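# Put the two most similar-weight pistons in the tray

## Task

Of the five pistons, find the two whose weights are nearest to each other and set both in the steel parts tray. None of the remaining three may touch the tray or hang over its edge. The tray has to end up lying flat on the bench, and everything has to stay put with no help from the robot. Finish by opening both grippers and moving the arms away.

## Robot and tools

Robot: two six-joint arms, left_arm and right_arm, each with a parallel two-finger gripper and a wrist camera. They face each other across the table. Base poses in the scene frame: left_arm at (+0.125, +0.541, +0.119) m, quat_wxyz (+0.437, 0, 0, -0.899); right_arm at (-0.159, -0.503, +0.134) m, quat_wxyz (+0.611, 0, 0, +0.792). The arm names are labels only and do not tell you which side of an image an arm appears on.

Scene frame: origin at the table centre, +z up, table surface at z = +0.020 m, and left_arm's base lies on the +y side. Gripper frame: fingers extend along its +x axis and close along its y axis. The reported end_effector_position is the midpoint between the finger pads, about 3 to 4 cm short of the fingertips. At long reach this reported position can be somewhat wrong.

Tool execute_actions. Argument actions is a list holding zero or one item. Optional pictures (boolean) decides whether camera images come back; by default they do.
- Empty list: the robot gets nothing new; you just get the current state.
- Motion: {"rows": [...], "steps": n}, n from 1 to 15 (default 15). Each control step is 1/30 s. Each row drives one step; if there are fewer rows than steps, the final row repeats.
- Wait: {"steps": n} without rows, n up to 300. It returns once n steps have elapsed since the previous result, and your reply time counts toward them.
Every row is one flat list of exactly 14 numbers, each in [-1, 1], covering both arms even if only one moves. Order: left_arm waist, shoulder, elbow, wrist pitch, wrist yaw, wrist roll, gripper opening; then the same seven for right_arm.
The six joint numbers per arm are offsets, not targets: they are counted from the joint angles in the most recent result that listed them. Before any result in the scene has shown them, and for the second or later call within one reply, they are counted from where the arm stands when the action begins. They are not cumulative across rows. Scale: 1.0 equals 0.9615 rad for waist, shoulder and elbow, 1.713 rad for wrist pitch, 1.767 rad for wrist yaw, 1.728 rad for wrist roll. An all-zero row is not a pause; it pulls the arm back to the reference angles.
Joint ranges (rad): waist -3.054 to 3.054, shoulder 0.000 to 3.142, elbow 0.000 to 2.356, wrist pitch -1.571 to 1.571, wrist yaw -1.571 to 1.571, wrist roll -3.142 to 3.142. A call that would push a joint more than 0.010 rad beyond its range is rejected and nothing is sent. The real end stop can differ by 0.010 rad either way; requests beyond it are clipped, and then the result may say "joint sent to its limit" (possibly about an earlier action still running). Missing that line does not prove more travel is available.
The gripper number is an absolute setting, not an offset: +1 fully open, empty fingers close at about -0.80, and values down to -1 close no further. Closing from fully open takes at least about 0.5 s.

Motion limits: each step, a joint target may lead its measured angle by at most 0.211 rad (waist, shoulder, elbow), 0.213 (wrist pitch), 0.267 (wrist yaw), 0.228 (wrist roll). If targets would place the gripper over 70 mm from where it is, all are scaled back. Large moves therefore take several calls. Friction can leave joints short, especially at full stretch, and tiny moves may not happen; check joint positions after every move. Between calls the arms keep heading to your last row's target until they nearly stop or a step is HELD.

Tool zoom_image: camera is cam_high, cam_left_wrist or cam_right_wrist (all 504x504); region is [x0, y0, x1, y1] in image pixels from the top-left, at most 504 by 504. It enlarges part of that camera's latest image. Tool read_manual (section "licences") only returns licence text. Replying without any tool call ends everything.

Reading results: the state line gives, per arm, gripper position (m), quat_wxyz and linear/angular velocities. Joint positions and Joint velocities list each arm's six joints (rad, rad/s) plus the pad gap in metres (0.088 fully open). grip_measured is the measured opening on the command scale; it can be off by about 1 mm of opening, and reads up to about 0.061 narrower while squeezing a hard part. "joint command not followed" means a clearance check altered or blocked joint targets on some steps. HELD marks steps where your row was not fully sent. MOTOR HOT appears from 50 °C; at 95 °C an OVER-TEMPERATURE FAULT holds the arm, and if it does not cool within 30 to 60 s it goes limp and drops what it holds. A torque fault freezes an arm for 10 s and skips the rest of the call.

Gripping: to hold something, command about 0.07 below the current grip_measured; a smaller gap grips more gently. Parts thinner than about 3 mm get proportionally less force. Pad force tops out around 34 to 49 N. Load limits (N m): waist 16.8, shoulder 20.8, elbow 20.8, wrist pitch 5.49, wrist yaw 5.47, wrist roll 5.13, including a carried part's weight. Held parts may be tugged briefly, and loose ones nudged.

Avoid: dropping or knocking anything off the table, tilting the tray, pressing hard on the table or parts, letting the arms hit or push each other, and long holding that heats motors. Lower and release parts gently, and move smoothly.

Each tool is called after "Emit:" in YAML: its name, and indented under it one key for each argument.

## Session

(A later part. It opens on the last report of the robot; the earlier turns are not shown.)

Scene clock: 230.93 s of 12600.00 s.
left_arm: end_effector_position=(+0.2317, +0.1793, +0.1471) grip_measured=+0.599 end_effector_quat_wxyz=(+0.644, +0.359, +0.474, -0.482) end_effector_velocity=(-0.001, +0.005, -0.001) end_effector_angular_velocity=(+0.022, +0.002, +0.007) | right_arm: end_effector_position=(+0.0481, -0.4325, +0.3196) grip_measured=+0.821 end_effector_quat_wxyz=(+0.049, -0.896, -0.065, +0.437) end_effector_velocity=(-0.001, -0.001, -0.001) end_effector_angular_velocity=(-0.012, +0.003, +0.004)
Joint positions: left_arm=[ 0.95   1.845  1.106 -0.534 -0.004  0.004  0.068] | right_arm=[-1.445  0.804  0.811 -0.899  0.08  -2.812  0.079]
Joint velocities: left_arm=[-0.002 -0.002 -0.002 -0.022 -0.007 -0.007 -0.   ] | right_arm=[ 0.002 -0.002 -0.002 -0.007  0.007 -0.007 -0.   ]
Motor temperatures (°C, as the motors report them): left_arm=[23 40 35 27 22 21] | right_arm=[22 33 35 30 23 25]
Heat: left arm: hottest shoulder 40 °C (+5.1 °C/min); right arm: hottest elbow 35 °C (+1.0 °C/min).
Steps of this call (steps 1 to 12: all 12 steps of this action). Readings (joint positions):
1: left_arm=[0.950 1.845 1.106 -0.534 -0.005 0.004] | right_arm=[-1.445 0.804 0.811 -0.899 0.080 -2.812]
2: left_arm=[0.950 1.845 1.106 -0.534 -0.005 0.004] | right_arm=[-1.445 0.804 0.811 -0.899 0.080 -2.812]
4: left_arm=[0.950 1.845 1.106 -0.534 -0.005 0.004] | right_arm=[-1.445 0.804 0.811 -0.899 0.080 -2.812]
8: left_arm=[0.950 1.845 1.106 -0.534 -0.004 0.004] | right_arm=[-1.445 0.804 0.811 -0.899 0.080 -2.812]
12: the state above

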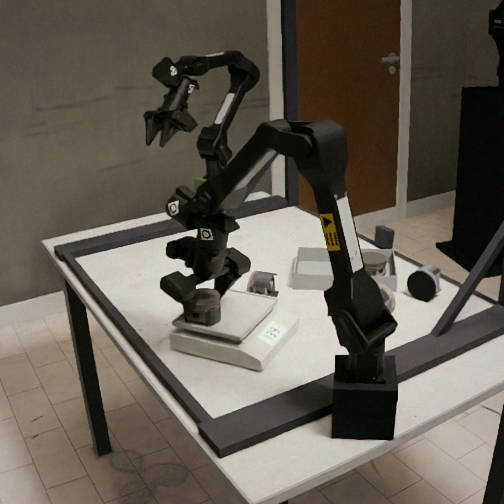

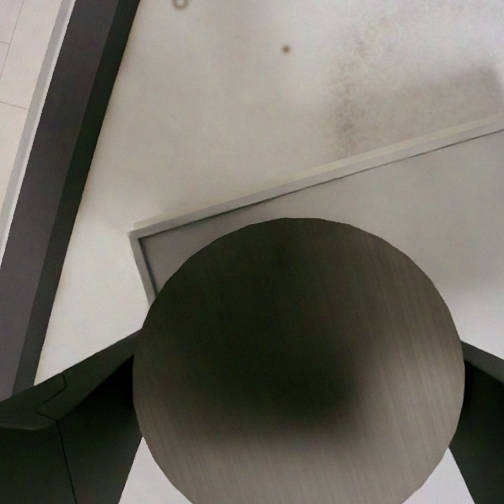

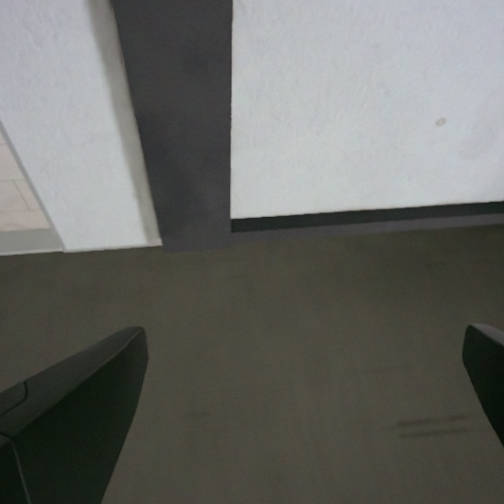

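q0 → 0.15.

Emit:
execute_actions:
  actions:
    - {"rows":[[0,-0.03,0.03,-0.03,0,0,0.52,0,0,0,0,0,0,0.82],[0,-0.03,0.03,-0.03,0,0,0.52,0,0,0,0,0,0,0.82],[0,-0.06,0.06,-0.065,0,0,0.52,0,0,0,0,0,0,0.82],[0,-0.06,0.06,-0.065,0,0,0.52,0,0,0,0,0,0,0.82],[0,-0.099,0.097,-0.106,0,0,0.52,0,0,0,0,0,0,0.82],[0,-0.099,0.097,-0.106,0,0,0.52,0,0,0,0,0,0,0.82],[0,-0.099,0.097,-0.106,0,0,0.52,0,0,0,0,0,0,0.82],[-0.03,-0.099,0.097,-0.106,0,0,0.52,0,0,0,0,0,0,0.82],[-0.08,-0.099,0.097,-0.106,0,0,0.52,0,0,0,0,0,0,0.82],[-0.14,-0.099,0.097,-0.106,0,0,0.52,0,0,0,0,0,0,0.82],[-0.2,-0.099,0.097,-0.106,0,0,0.52,0,0,0,0,0,0,0.82],[-0.832,-0.099,0.097,-0.106,0,0,0.52,0,0,0,0,0,0,0.82]]}
  pictures: false

Emit:
execute_actions:
  actions:
    - {"steps":18}
  pictures: false

Emit:
execute_actions:
  actions:
    - {"rows":[[0,0.03,0.05,0,0,0,0.52,0,0,0,0,0,0,0.82],[0,0.08,0.11,-0.01,0,0,0.52,0,0,0,0,0,0,0.82],[0,0.13,0.17,-0.015,0,0,0.52,0,0,0,0,0,0,0.82],[0,0.18,0.235,-0.02,0,0,0.52,0,0,0,0,0,0,0.82],[0,0.23,0.3,-0.025,0,0,0.52,0,0,0,0,0,0,0.82],[0,0.28,0.365,-0.03,0,0,0.52,0,0,0,0,0,0,0.82],[0,0.33,0.43,-0.04,0,0,0.52,0,0,0,0,0,0,0.82],[0,0.38,0.5,-0.05,0,0,0.52,0,0,0,0,0,0,0.82],[0,0.43,0.57,-0.06,0,0,0.52,0,0,0,0,0,0,0.82],[0,0.48,0.64,-0.075,0,0,0.52,0,0,0,0,0,0,0.82],[0,0.53,0.71,-0.09,0,0,0.52,0,0,0,0,0,0,0.82],[0,0.58,0.78,-0.105,0,0,0.52,0,0,0,0,0,0,0.82],[0,0.63,0.85,-0.12,0,0,0.52,0,0,0,0,0,0,0.82],[0,0.68,0.93,-0.135,0,0,0.52,0,0,0,0,0,0,0.82],[0,0.73,1,-0.15,0,0,0.52,0,0,0,0,0,0,0.82]]}
  pictures: false

Emit:
execute_actions:
  actions:
    - {"steps":18}

Scene clock: 240.90 s of 12600.00 s.
left_arm: end_effector_position=(+0.1303, +0.1691, +0.1923) grip_measured=+0.599 end_effector_quat_wxyz=(+0.572, +0.422, +0.420, -0.564) end_effector_velocity=(-0.662, +0.011, -0.004) end_effector_angular_velocity=(+0.090, +0.038, -1.769) | right_arm: end_effector_position=(+0.0481, -0.4325, +0.3196) grip_measured=+0.821 end_effector_quat_wxyz=(+0.049, -0.896, -0.065, +0.437) end_effector_velocity=(-0.002, -0.000, +0.001) end_effector_angular_velocity=(+0.002, -0.001, +0.008)
Joint positions: left_arm=[ 0.676  1.759  1.194 -0.711 -0.008  0.004  0.068] | right_arm=[-1.445  0.804  0.811 -0.899  0.08  -2.812  0.079]
Joint velocities: left_arm=[-1.766 -0.007 -0.002 -0.095  0.037 -0.007 -0.   ] | right_arm=[-0.002 -0.007  0.002 -0.007 -0.007 -0.007 -0.   ]
Motor temperatures (°C, as the motors report them): left_arm=[23 39 35 27 22 21] | right_arm=[22 33 35 30 23 25]
Heat: left arm: hottest shoulder 39 °C (+3.0 °C/min); right arm: hottest elbow 35 °C (+1.0 °C/min).
Steps of this call (steps 1 to 15: the robot went on to your last target; steps 16 to 90: nothing new was sent; then 6.47 s passed at rest; steps 91 to 105: all 15 steps of this action). Readings (joint positions):
91: left_arm=[0.950 1.844 1.109 -0.542 -0.004 0.004] | right_arm=[-1.445 0.804 0.811 -0.899 0.080 -2.812]
92: left_arm=[0.950 1.844 1.113 -0.558 -0.004 0.004] | right_arm=[-1.445 0.804 0.811 -0.899 0.080 -2.812]
94: left_arm=[0.950 1.834 1.128 -0.607 -0.004 0.004] | right_arm=[-1.445 0.804 0.811 -0.899 0.080 -2.812]
98: left_arm=[0.948 1.784 1.169 -0.692 -0.005 0.004] | right_arm=[-1.445 0.804 0.811 -0.899 0.080 -2.812]
105: the state above

Scene clock: 241.50 s of 12600.00 s.
left_arm: end_effector_position=(-0.0572, +0.2181, +0.1920) grip_measured=+0.599 end_effector_quat_wxyz=(+0.404, +0.518, +0.299, -0.693) end_effector_velocity=(+0.004, +0.002, -0.002) end_effector_angular_velocity=(+0.001, -0.023, +0.011) | right_arm: end_effector_position=(+0.0481, -0.4325, +0.3196) grip_measured=+0.821 end_effector_quat_wxyz=(+0.049, -0.896, -0.065, +0.437) end_effector_velocity=(-0.004, -0.000, -0.004) end_effector_angular_velocity=(-0.007, +0.021, +0.013)
Joint positions: left_arm=[ 0.149  1.759  1.194 -0.716 -0.003  0.004  0.068] | right_arm=[-1.445  0.804  0.811 -0.899  0.08  -2.812  0.079]
Joint velocities: left_arm=[-0.002 -0.002 -0.007 -0.007 -0.022 -0.007 -0.   ] | right_arm=[ 0.002 -0.002 -0.002 -0.022 -0.007 -0.007  0.   ]
Motor temperatures (°C, as the motors report them): left_arm=[23 39 35 27 22 21] | right_arm=[22 33 35 30 23 25]
Heat: left arm: hottest shoulder 39 °C (+3.0 °C/min); right arm: hottest elbow 35 °C (+1.0 °C/min).
Steps of this call (steps 1 to 18: the robot went on to your last target). Readings (joint positions):
1: left_arm=[0.616 1.759 1.194 -0.713 -0.007 0.004] | right_arm=[-1.445 0.804 0.811 -0.899 0.080 -2.812]
2: left_arm=[0.557 1.759 1.194 -0.713 -0.007 0.004] | right_arm=[-1.445 0.804 0.811 -0.899 0.080 -2.812]
4: left_arm=[0.439 1.759 1.194 -0.713 -0.007 0.004] | right_arm=[-1.445 0.804 0.811 -0.899 0.080 -2.812]
8: left_arm=[0.215 1.759 1.194 -0.713 0.000 0.004] | right_arm=[-1.445 0.804 0.811 -0.899 0.080 -2.812]
18: the state above

Scene clock: 242.00 s of 12600.00 s.
left_arm: end_effector_position=(-0.1279, +0.0934, +0.1708) grip_measured=+0.599 end_effector_quat_wxyz=(+0.403, +0.519, +0.299, -0.692) end_effector_velocity=(-0.113, -0.200, -0.170) end_effector_angular_velocity=(+0.225, -0.133, +0.007) | right_arm: end_effector_position=(+0.0481, -0.4325, +0.3196) grip_measured=+0.821 end_effector_quat_wxyz=(+0.049, -0.896, -0.065, +0.437) end_effector_velocity=(-0.002, +0.001, -0.002) end_effector_angular_velocity=(-0.000, +0.010, +0.024)
Joint positions: left_arm=[ 0.149  2.335  1.964 -0.915 -0.003  0.004  0.068] | right_arm=[-1.445  0.804  0.811 -0.899  0.08  -2.812  0.079]
Joint velocities: left_arm=[-0.002  1.419  1.839 -0.681 -0.007 -0.007  0.   ] | right_arm=[-0.007 -0.002 -0.002 -0.007 -0.022 -0.022 -0.   ]
Motor temperatures (°C, as the motors report them): left_arm=[23 39 35 27 22 21] | right_arm=[22 33 35 30 23 25]
Heat: left arm: hottest shoulder 39 °C (+3.0 °C/min); right arm: hottest elbow 35 °C (+1.0 °C/min).
Steps of this call (steps 1 to 15: all 15 steps of this action). Readings (joint positions):
1: left_arm=[0.149 1.762 1.199 -0.719 -0.003 0.004] | right_arm=[-1.445 0.804 0.811 -0.899 0.080 -2.812]
2: left_arm=[0.149 1.774 1.216 -0.730 -0.003 0.004] | right_arm=[-1.445 0.804 0.811 -0.899 0.080 -2.812]
4: left_arm=[0.149 1.832 1.292 -0.741 -0.003 0.004] | right_arm=[-1.445 0.804 0.811 -0.899 0.080 -2.812]
8: left_arm=[0.149 2.005 1.526 -0.770 -0.003 0.004] | right_arm=[-1.445 0.804 0.811 -0.899 0.080 -2.812]
15: the state above

Scene clock: 242.60 s of 12600.00 s.
left_arm: end_effector_position=(-0.1396, +0.0728, +0.1652) grip_measured=+0.599 end_effector_quat_wxyz=(+0.404, +0.517, +0.298, -0.693) end_effector_velocity=(-0.005, +0.002, +0.001) end_effector_angular_velocity=(-0.002, +0.012, -0.002) | right_arm: end_effector_position=(+0.0481, -0.4325, +0.3196) grip_measured=+0.821 end_effector_quat_wxyz=(+0.049, -0.896, -0.065, +0.437) end_effector_velocity=(-0.002, -0.000, -0.001) end_effector_angular_velocity=(-0.000, +0.003, +0.008)
Joint positions: left_arm=[ 0.149  2.45   2.145 -0.973 -0.003  0.004  0.068] | right_arm=[-1.445  0.804  0.811 -0.899  0.08  -2.812  0.079]
Joint velocities: left_arm=[-0.007 -0.002 -0.002  0.007  0.007 -0.007 -0.   ] | right_arm=[-0.002 -0.007 -0.002 -0.007 -0.007 -0.007 -0.   ]
Motor temperatures (°C, as the motors report them): left_arm=[23 39 35 27 22 21] | right_arm=[22 33 35 30 23 25]
Heat: left arm: hottest shoulder 39 °C (+3.0 °C/min); right arm: hottest elbow 35 °C (+1.0 °C/min).
Steps of this call (steps 1 to 18: the robot went on to your last target). Readings (joint positions):
1: left_arm=[0.149 2.374 2.021 -0.931 -0.003 0.004] | right_arm=[-1.445 0.804 0.811 -0.899 0.080 -2.812]
2: left_arm=[0.149 2.406 2.061 -0.940 -0.003 0.004] | right_arm=[-1.445 0.804 0.811 -0.899 0.080 -2.812]
4: left_arm=[0.149 2.440 2.102 -0.961 -0.003 0.004] | right_arm=[-1.445 0.804 0.811 -0.899 0.080 -2.812]
8: left_arm=[0.149 2.450 2.130 -0.969 -0.003 0.004] | right_arm=[-1.445 0.804 0.811 -0.899 0.080 -2.812]
18: the state above

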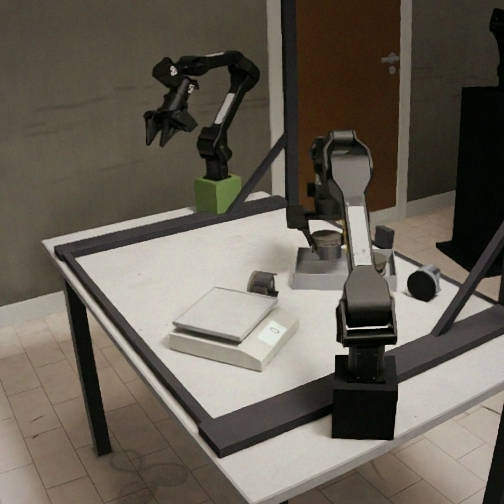

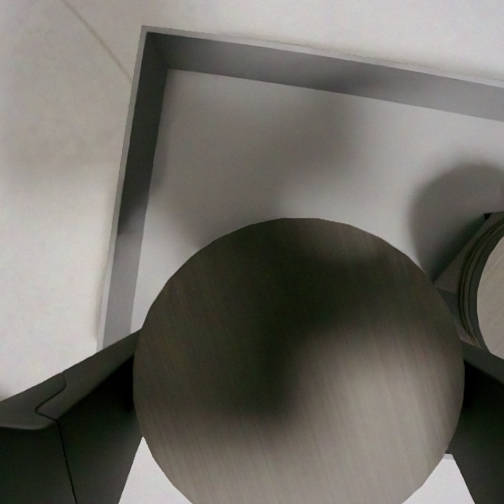

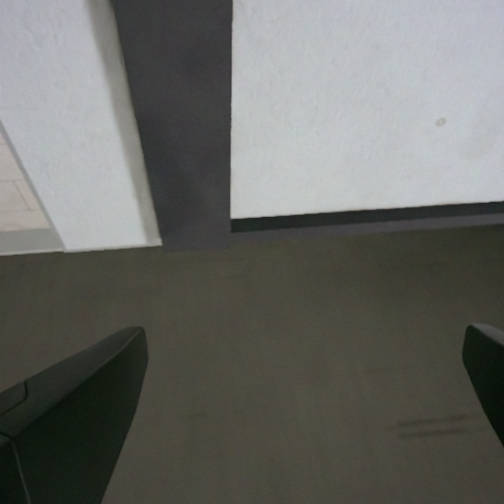

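Emit:
execute_actions:
  actions:
    - {"rows":[[0,0.02,0.04,0,0,0,0.52,0,0,0,0,0,0,0.82],[0,0.035,0.05,0,0,0,0.52,0,0,0,0,0,0,0.82],[0,0.05,0.05,0.005,0,0,0.52,0,0,0,0,0,0,0.82],[0,0.065,0.05,0.015,0,0,0.52,0,0,0,0,0,0,0.82],[0,0.08,0.05,0.025,0,0,0.52,0,0,0,0,0,0,0.82],[0,0.095,0.05,0.033,0,0,0.52,0,0,0,0,0,0,0.82],[0,0.11,0.05,0.042,0,0,0.52,0,0,0,0,0,0,0.82],[0,0.125,0.05,0.05,0,0,0.52,0,0,0,0,0,0,0.82],[0,0.14,0.05,0.058,0,0,0.52,0,0,0,0,0,0,0.82],[0,0.15,0.05,0.065,0,0,0.52,0,0,0,0,0,0,0.82],[0,0.16,0.05,0.07,0,0,0.52,0,0,0,0,0,0,0.82],[0,0.17,0.05,0.075,0,0,0.52,0,0,0,0,0,0,0.82]]}
  pictures: false

Emit:
execute_actions:
  actions:
    - {"steps":8}
  pictures: false

Emit:
execute_actions:
  actions:
    - {"rows":[[0,0.012,0,0,0,0,0.52,0,0,0,0,0,0,0.82],[0,0.016,0,0,0,0,0.52,0,0,0,0,0,0,0.82],[0,0.02,0,0,0,0,0.52,0,0,0,0,0,0,0.82],[0,0.024,0,0,0,0,0.52,0,0,0,0,0,0,0.82],[0,0.03,0,0,0,0,0.52,0,0,0,0,0,0,0.82]]}
  pictures: false

Scene clock: 252.00 s of 12600.00 s.
left_arm: end_effector_position=(-0.1497, +0.0550, +0.1048) grip_measured=+0.599 end_effector_quat_wxyz=(+0.405, +0.516, +0.298, -0.694) end_effector_velocity=(+0.011, +0.020, -0.095) end_effector_angular_velocity=(+0.153, -0.102, -0.021) | right_arm: end_effector_position=(+0.0481, -0.4325, +0.3196) grip_measured=+0.821 end_effector_quat_wxyz=(+0.049, -0.896, -0.065, +0.437) end_effector_velocity=(-0.004, -0.001, -0.004) end_effector_angular_velocity=(-0.007, +0.021, +0.008)
Joint positions: left_arm=[ 0.149  2.602  2.185 -0.859 -0.003  0.004  0.068] | right_arm=[-1.445  0.804  0.811 -0.899  0.08  -2.812  0.079]
Joint velocities: left_arm=[-0.002  0.173 -0.002 -0.007 -0.007  0.022  0.001] | right_arm=[-0.002 -0.002 -0.002 -0.022 -0.007 -0.007  0.   ]
Motor temperatures (°C, as the motors report them): left_arm=[23 41 36 27 22 21] | right_arm=[22 33 35 30 23 25]
Heat: left arm: hottest shoulder 41 °C (+4.0 °C/min); right arm: hottest elbow 35 °C (+1.0 °C/min).
Steps of this call (steps 1 to 15: the robot went on to your last target; steps 16 to 90: nothing new was sent; then 5.90 s passed at rest; steps 91 to 105: all 15 steps of this action). Readings (joint positions):
91: left_arm=[0.149 2.451 2.149 -0.975 -0.003 0.004] | right_arm=[-1.445 0.804 0.811 -0.899 0.080 -2.812]
92: left_arm=[0.149 2.455 2.156 -0.976 -0.003 0.004] | right_arm=[-1.445 0.804 0.811 -0.899 0.080 -2.812]
94: left_arm=[0.149 2.468 2.171 -0.968 -0.003 0.004] | right_arm=[-1.445 0.804 0.811 -0.899 0.080 -2.812]
98: left_arm=[0.149 2.511 2.185 -0.918 -0.003 0.004] | right_arm=[-1.445 0.804 0.811 -0.899 0.080 -2.812]
105: the state above

Scene clock: 252.27 s of 12600.00 s.
left_arm: end_effector_position=(-0.1511, +0.0526, +0.1048) grip_measured=+0.599 end_effector_quat_wxyz=(+0.406, +0.512, +0.295, -0.697) end_effector_velocity=(+0.002, +0.005, -0.012) end_effector_angular_velocity=(+0.027, -0.016, +0.021) | right_arm: end_effector_position=(+0.0481, -0.4325, +0.3196) grip_measured=+0.821 end_effector_quat_wxyz=(+0.049, -0.896, -0.065, +0.437) end_effector_velocity=(-0.002, -0.000, -0.002) end_effector_angular_velocity=(-0.002, +0.008, +0.008)
Joint positions: left_arm=[ 0.149  2.605  2.187 -0.846 -0.003  0.004  0.068] | right_arm=[-1.445  0.804  0.811 -0.899  0.08  -2.812  0.079]
Joint velocities: left_arm=[-0.002  0.017 -0.007 -0.007 -0.007 -0.022 -0.   ] | right_arm=[-0.002 -0.002 -0.002 -0.007 -0.007 -0.007 -0.   ]
Motor temperatures (°C, as the motors report them): left_arm=[23 41 36 27 22 21] | right_arm=[22 33 35 30 23 25]
Heat: left arm: hottest shoulder 41 °C (+4.0 °C/min); right arm: hottest elbow 35 °C (+1.0 °C/min).
Steps of this call (steps 1 to 8: the robot went on to your last target). Readings (joint positions):
1: left_arm=[0.149 2.604 2.185 -0.857 -0.003 0.004] | right_arm=[-1.445 0.804 0.811 -0.899 0.080 -2.812]
2: left_arm=[0.149 2.604 2.185 -0.851 -0.003 0.004] | right_arm=[-1.445 0.804 0.811 -0.899 0.080 -2.812]
4: left_arm=[0.149 2.604 2.187 -0.846 -0.003 0.004] | right_arm=[-1.445 0.804 0.811 -0.899 0.080 -2.812]
8: the state above

Scene clock: 252.77 s of 12600.00 s.
left_arm: end_effector_position=(-0.1506, +0.0534, +0.1005) grip_measured=+0.599 end_effector_quat_wxyz=(+0.405, +0.514, +0.297, -0.695) end_effector_velocity=(+0.002, -0.002, +0.001) end_effector_angular_velocity=(-0.009, -0.001, +0.012) | right_arm: end_effector_position=(+0.0481, -0.4325, +0.3196) grip_measured=+0.821 end_effector_quat_wxyz=(+0.049, -0.896, -0.065, +0.437) end_effector_velocity=(-0.003, +0.001, -0.001) end_effector_angular_velocity=(+0.002, +0.005, +0.024)
Joint positions: left_arm=[ 0.149  2.613  2.187 -0.846 -0.003  0.004  0.068] | right_arm=[-1.445  0.804  0.811 -0.899  0.08  -2.812  0.079]
Joint velocities: left_arm=[ 0.002 -0.002 -0.002  0.007 -0.007 -0.007 -0.   ] | right_arm=[-0.007 -0.007 -0.002 -0.007 -0.022 -0.022 -0.   ]
Motor temperatures (°C, as the motors report them): left_arm=[23 41 36 27 22 21] | right_arm=[22 33 35 30 23 25]
Heat: left arm: hottest shoulder 41 °C (+4.1 °C/min); right arm: hottest elbow 35 °C (+1.0 °C/min).
Steps of this call (steps 1 to 15: all 15 steps of this action). Readings (joint positions):
1: left_arm=[0.149 2.605 2.187 -0.846 -0.003 0.004] | right_arm=[-1.445 0.804 0.811 -0.899 0.080 -2.812]
2: left_arm=[0.149 2.605 2.187 -0.846 -0.003 0.004] | right_arm=[-1.445 0.804 0.811 -0.899 0.080 -2.812]
4: left_arm=[0.149 2.605 2.187 -0.846 -0.003 0.004] | right_arm=[-1.445 0.804 0.811 -0.899 0.080 -2.812]
8: left_arm=[0.149 2.610 2.187 -0.846 -0.003 0.004] | right_arm=[-1.445 0.804 0.811 -0.899 0.080 -2.812]
15: the state above

Emit:
execute_actions:
  actions:
    - {"rows":[[0,0,0,0,0,0,0.8,0,0,0,0,0,0,0.82],[0,0,0,0,0,0,0.8,0,0,0,0,0,0,0.82],[0,0,0,0,0,0,0.8,0,0,0,0,0,0,0.82],[0,0,0,0,0,0,0.8,0,0,0,0,0,0,0.82],[0,0,0,0,0,0,0.8,0,0,0,0,0,0,0.82],[0,0,0,0,0,0,0.8,0,0,0,0,0,0,0.82],[0,-0.03,0,-0.015,0,0,0.8,0,0,0,0,0,0,0.82],[0,-0.06,0,-0.03,0,0,0.8,0,0,0,0,0,0,0.82],[0,-0.09,0,-0.045,0,0,0.8,0,0,0,0,0,0,0.82],[0,-0.12,0,-0.06,0,0,0.8,0,0,0,0,0,0,0.82],[0,-0.16,0,-0.075,0,0,0.8,0,0,0,0,0,0,0.82],[0,-0.21,-0.03,-0.08,0,0,0.8,0,0,0,0,0,0,0.82],[0,-0.27,-0.08,-0.08,0,0,0.8,0,0,0,0,0,0,0.82],[0,-0.33,-0.14,-0.08,0,0,0.8,0,0,0,0,0,0,0.82],[0,-0.99,-0.99,0.1,0,0,1,0,0,0,0,0,0,0.82]]}
  pictures: false

Emit:
execute_actions:
  actions:
    - {"steps":22}

Scene clock: 260.33 s of 12600.00 s.
left_arm: end_effector_position=(-0.1392, +0.0735, +0.1725) grip_measured=+0.833 end_effector_quat_wxyz=(+0.410, +0.504, +0.291, -0.703) end_effector_velocity=(-0.041, -0.071, +0.500) end_effector_angular_velocity=(-1.802, +1.016, +0.007) | right_arm: end_effector_position=(+0.0481, -0.4325, +0.3196) grip_measured=+0.821 end_effector_quat_wxyz=(+0.049, -0.896, -0.065, +0.437) end_effector_velocity=(+0.001, +0.001, +0.000) end_effector_angular_velocity=(+0.004, -0.006, +0.008)
Joint positions: left_arm=[ 0.149  2.404  2.081 -0.92  -0.003  0.004  0.08 ] | right_arm=[-1.445  0.804  0.811 -0.899  0.08  -2.812  0.079]
Joint velocities: left_arm=[-0.002 -1.932 -2.024  2.161 -0.007 -0.007  0.1  ] | right_arm=[-0.002 -0.002 -0.002  0.007 -0.007 -0.007 -0.   ]
Motor temperatures (°C, as the motors report them): left_arm=[23 42 36 27 22 21] | right_arm=[22 33 35 30 23 25]
Heat: left arm: hottest shoulder 42 °C (+4.1 °C/min); right arm: hottest elbow 35 °C (+0.0 °C/min).
Steps of this call (steps 1 to 15: the robot went on to your last target; steps 16 to 90: nothing new was sent; then 4.07 s passed at rest; steps 91 to 105: all 15 steps of this action). Readings (joint positions):
91: left_arm=[0.149 2.613 2.187 -0.846 -0.003 0.004] | right_arm=[-1.445 0.804 0.811 -0.899 0.080 -2.812]
92: left_arm=[0.149 2.613 2.187 -0.846 -0.003 0.004] | right_arm=[-1.445 0.804 0.811 -0.899 0.080 -2.812]
94: left_arm=[0.149 2.613 2.187 -0.846 -0.003 0.004] | right_arm=[-1.445 0.804 0.811 -0.899 0.080 -2.812]
98: left_arm=[0.149 2.607 2.187 -0.860 -0.003 0.004] | right_arm=[-1.445 0.804 0.811 -0.899 0.080 -2.812]
105: the state above

Scene clock: 261.07 s of 12600.00 s.
left_arm: end_effector_position=(-0.0681, +0.1990, +0.2468) grip_measured=+0.985 end_effector_quat_wxyz=(+0.431, +0.450, +0.259, -0.738) end_effector_velocity=(-0.004, +0.000, +0.004) end_effector_angular_velocity=(-0.013, +0.011, -0.017) | right_arm: end_effector_position=(+0.0481, -0.4325, +0.3196) grip_measured=+0.821 end_effector_quat_wxyz=(+0.049, -0.896, -0.065, +0.437) end_effector_velocity=(-0.002, -0.000, -0.003) end_effector_angular_velocity=(+0.005, +0.015, -0.004)
Joint positions: left_arm=[ 0.149  1.662  1.244 -0.674 -0.003  0.004  0.087] | right_arm=[-1.445  0.804  0.811 -0.899  0.08  -2.812  0.079]
Joint velocities: left_arm=[-0.007 -0.007  0.002  0.007  0.007  0.007 -0.   ] | right_arm=[-0.002 -0.002 -0.007 -0.007 -0.007  0.007 -0.   ]
Motor temperatures (°C, as the motors report them): left_arm=[23 42 36 27 22 21] | right_arm=[22 33 35 30 23 25]
Heat: left arm: hottest shoulder 42 °C (+4.0 °C/min); right arm: hottest elbow 35 °C (+0.0 °C/min).
Steps of this call (steps 1 to 22: the robot went on to your last target). Readings (joint positions):
1: left_arm=[0.149 2.340 2.019 -0.846 -0.003 0.004] | right_arm=[-1.445 0.804 0.811 -0.899 0.080 -2.812]
2: left_arm=[0.149 2.277 1.961 -0.783 -0.003 0.004] | right_arm=[-1.445 0.804 0.811 -0.899 0.080 -2.812]
4: left_arm=[0.149 2.147 1.845 -0.722 -0.003 0.004] | right_arm=[-1.445 0.804 0.811 -0.899 0.080 -2.812]
8: left_arm=[0.149 1.888 1.606 -0.684 -0.003 0.004] | right_arm=[-1.445 0.804 0.811 -0.899 0.080 -2.812]
22: the state above

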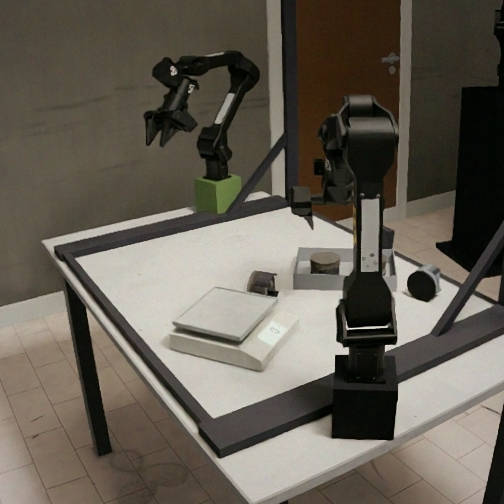

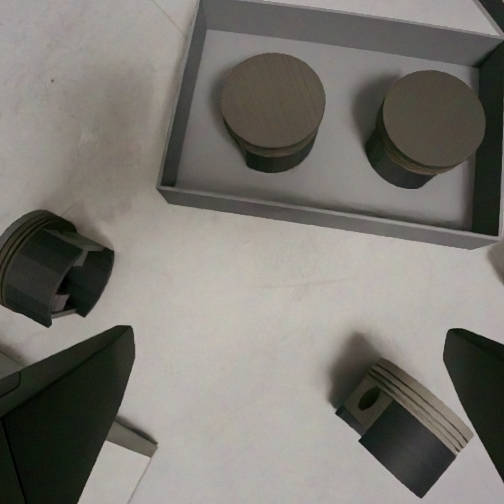

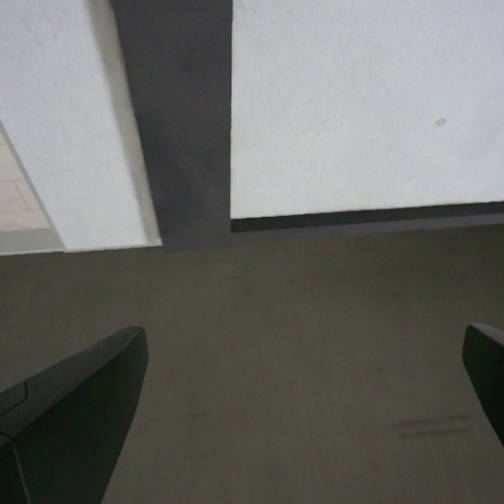

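Emit:
finished_scene:
  scene: 2

The scene is finished: the task was done.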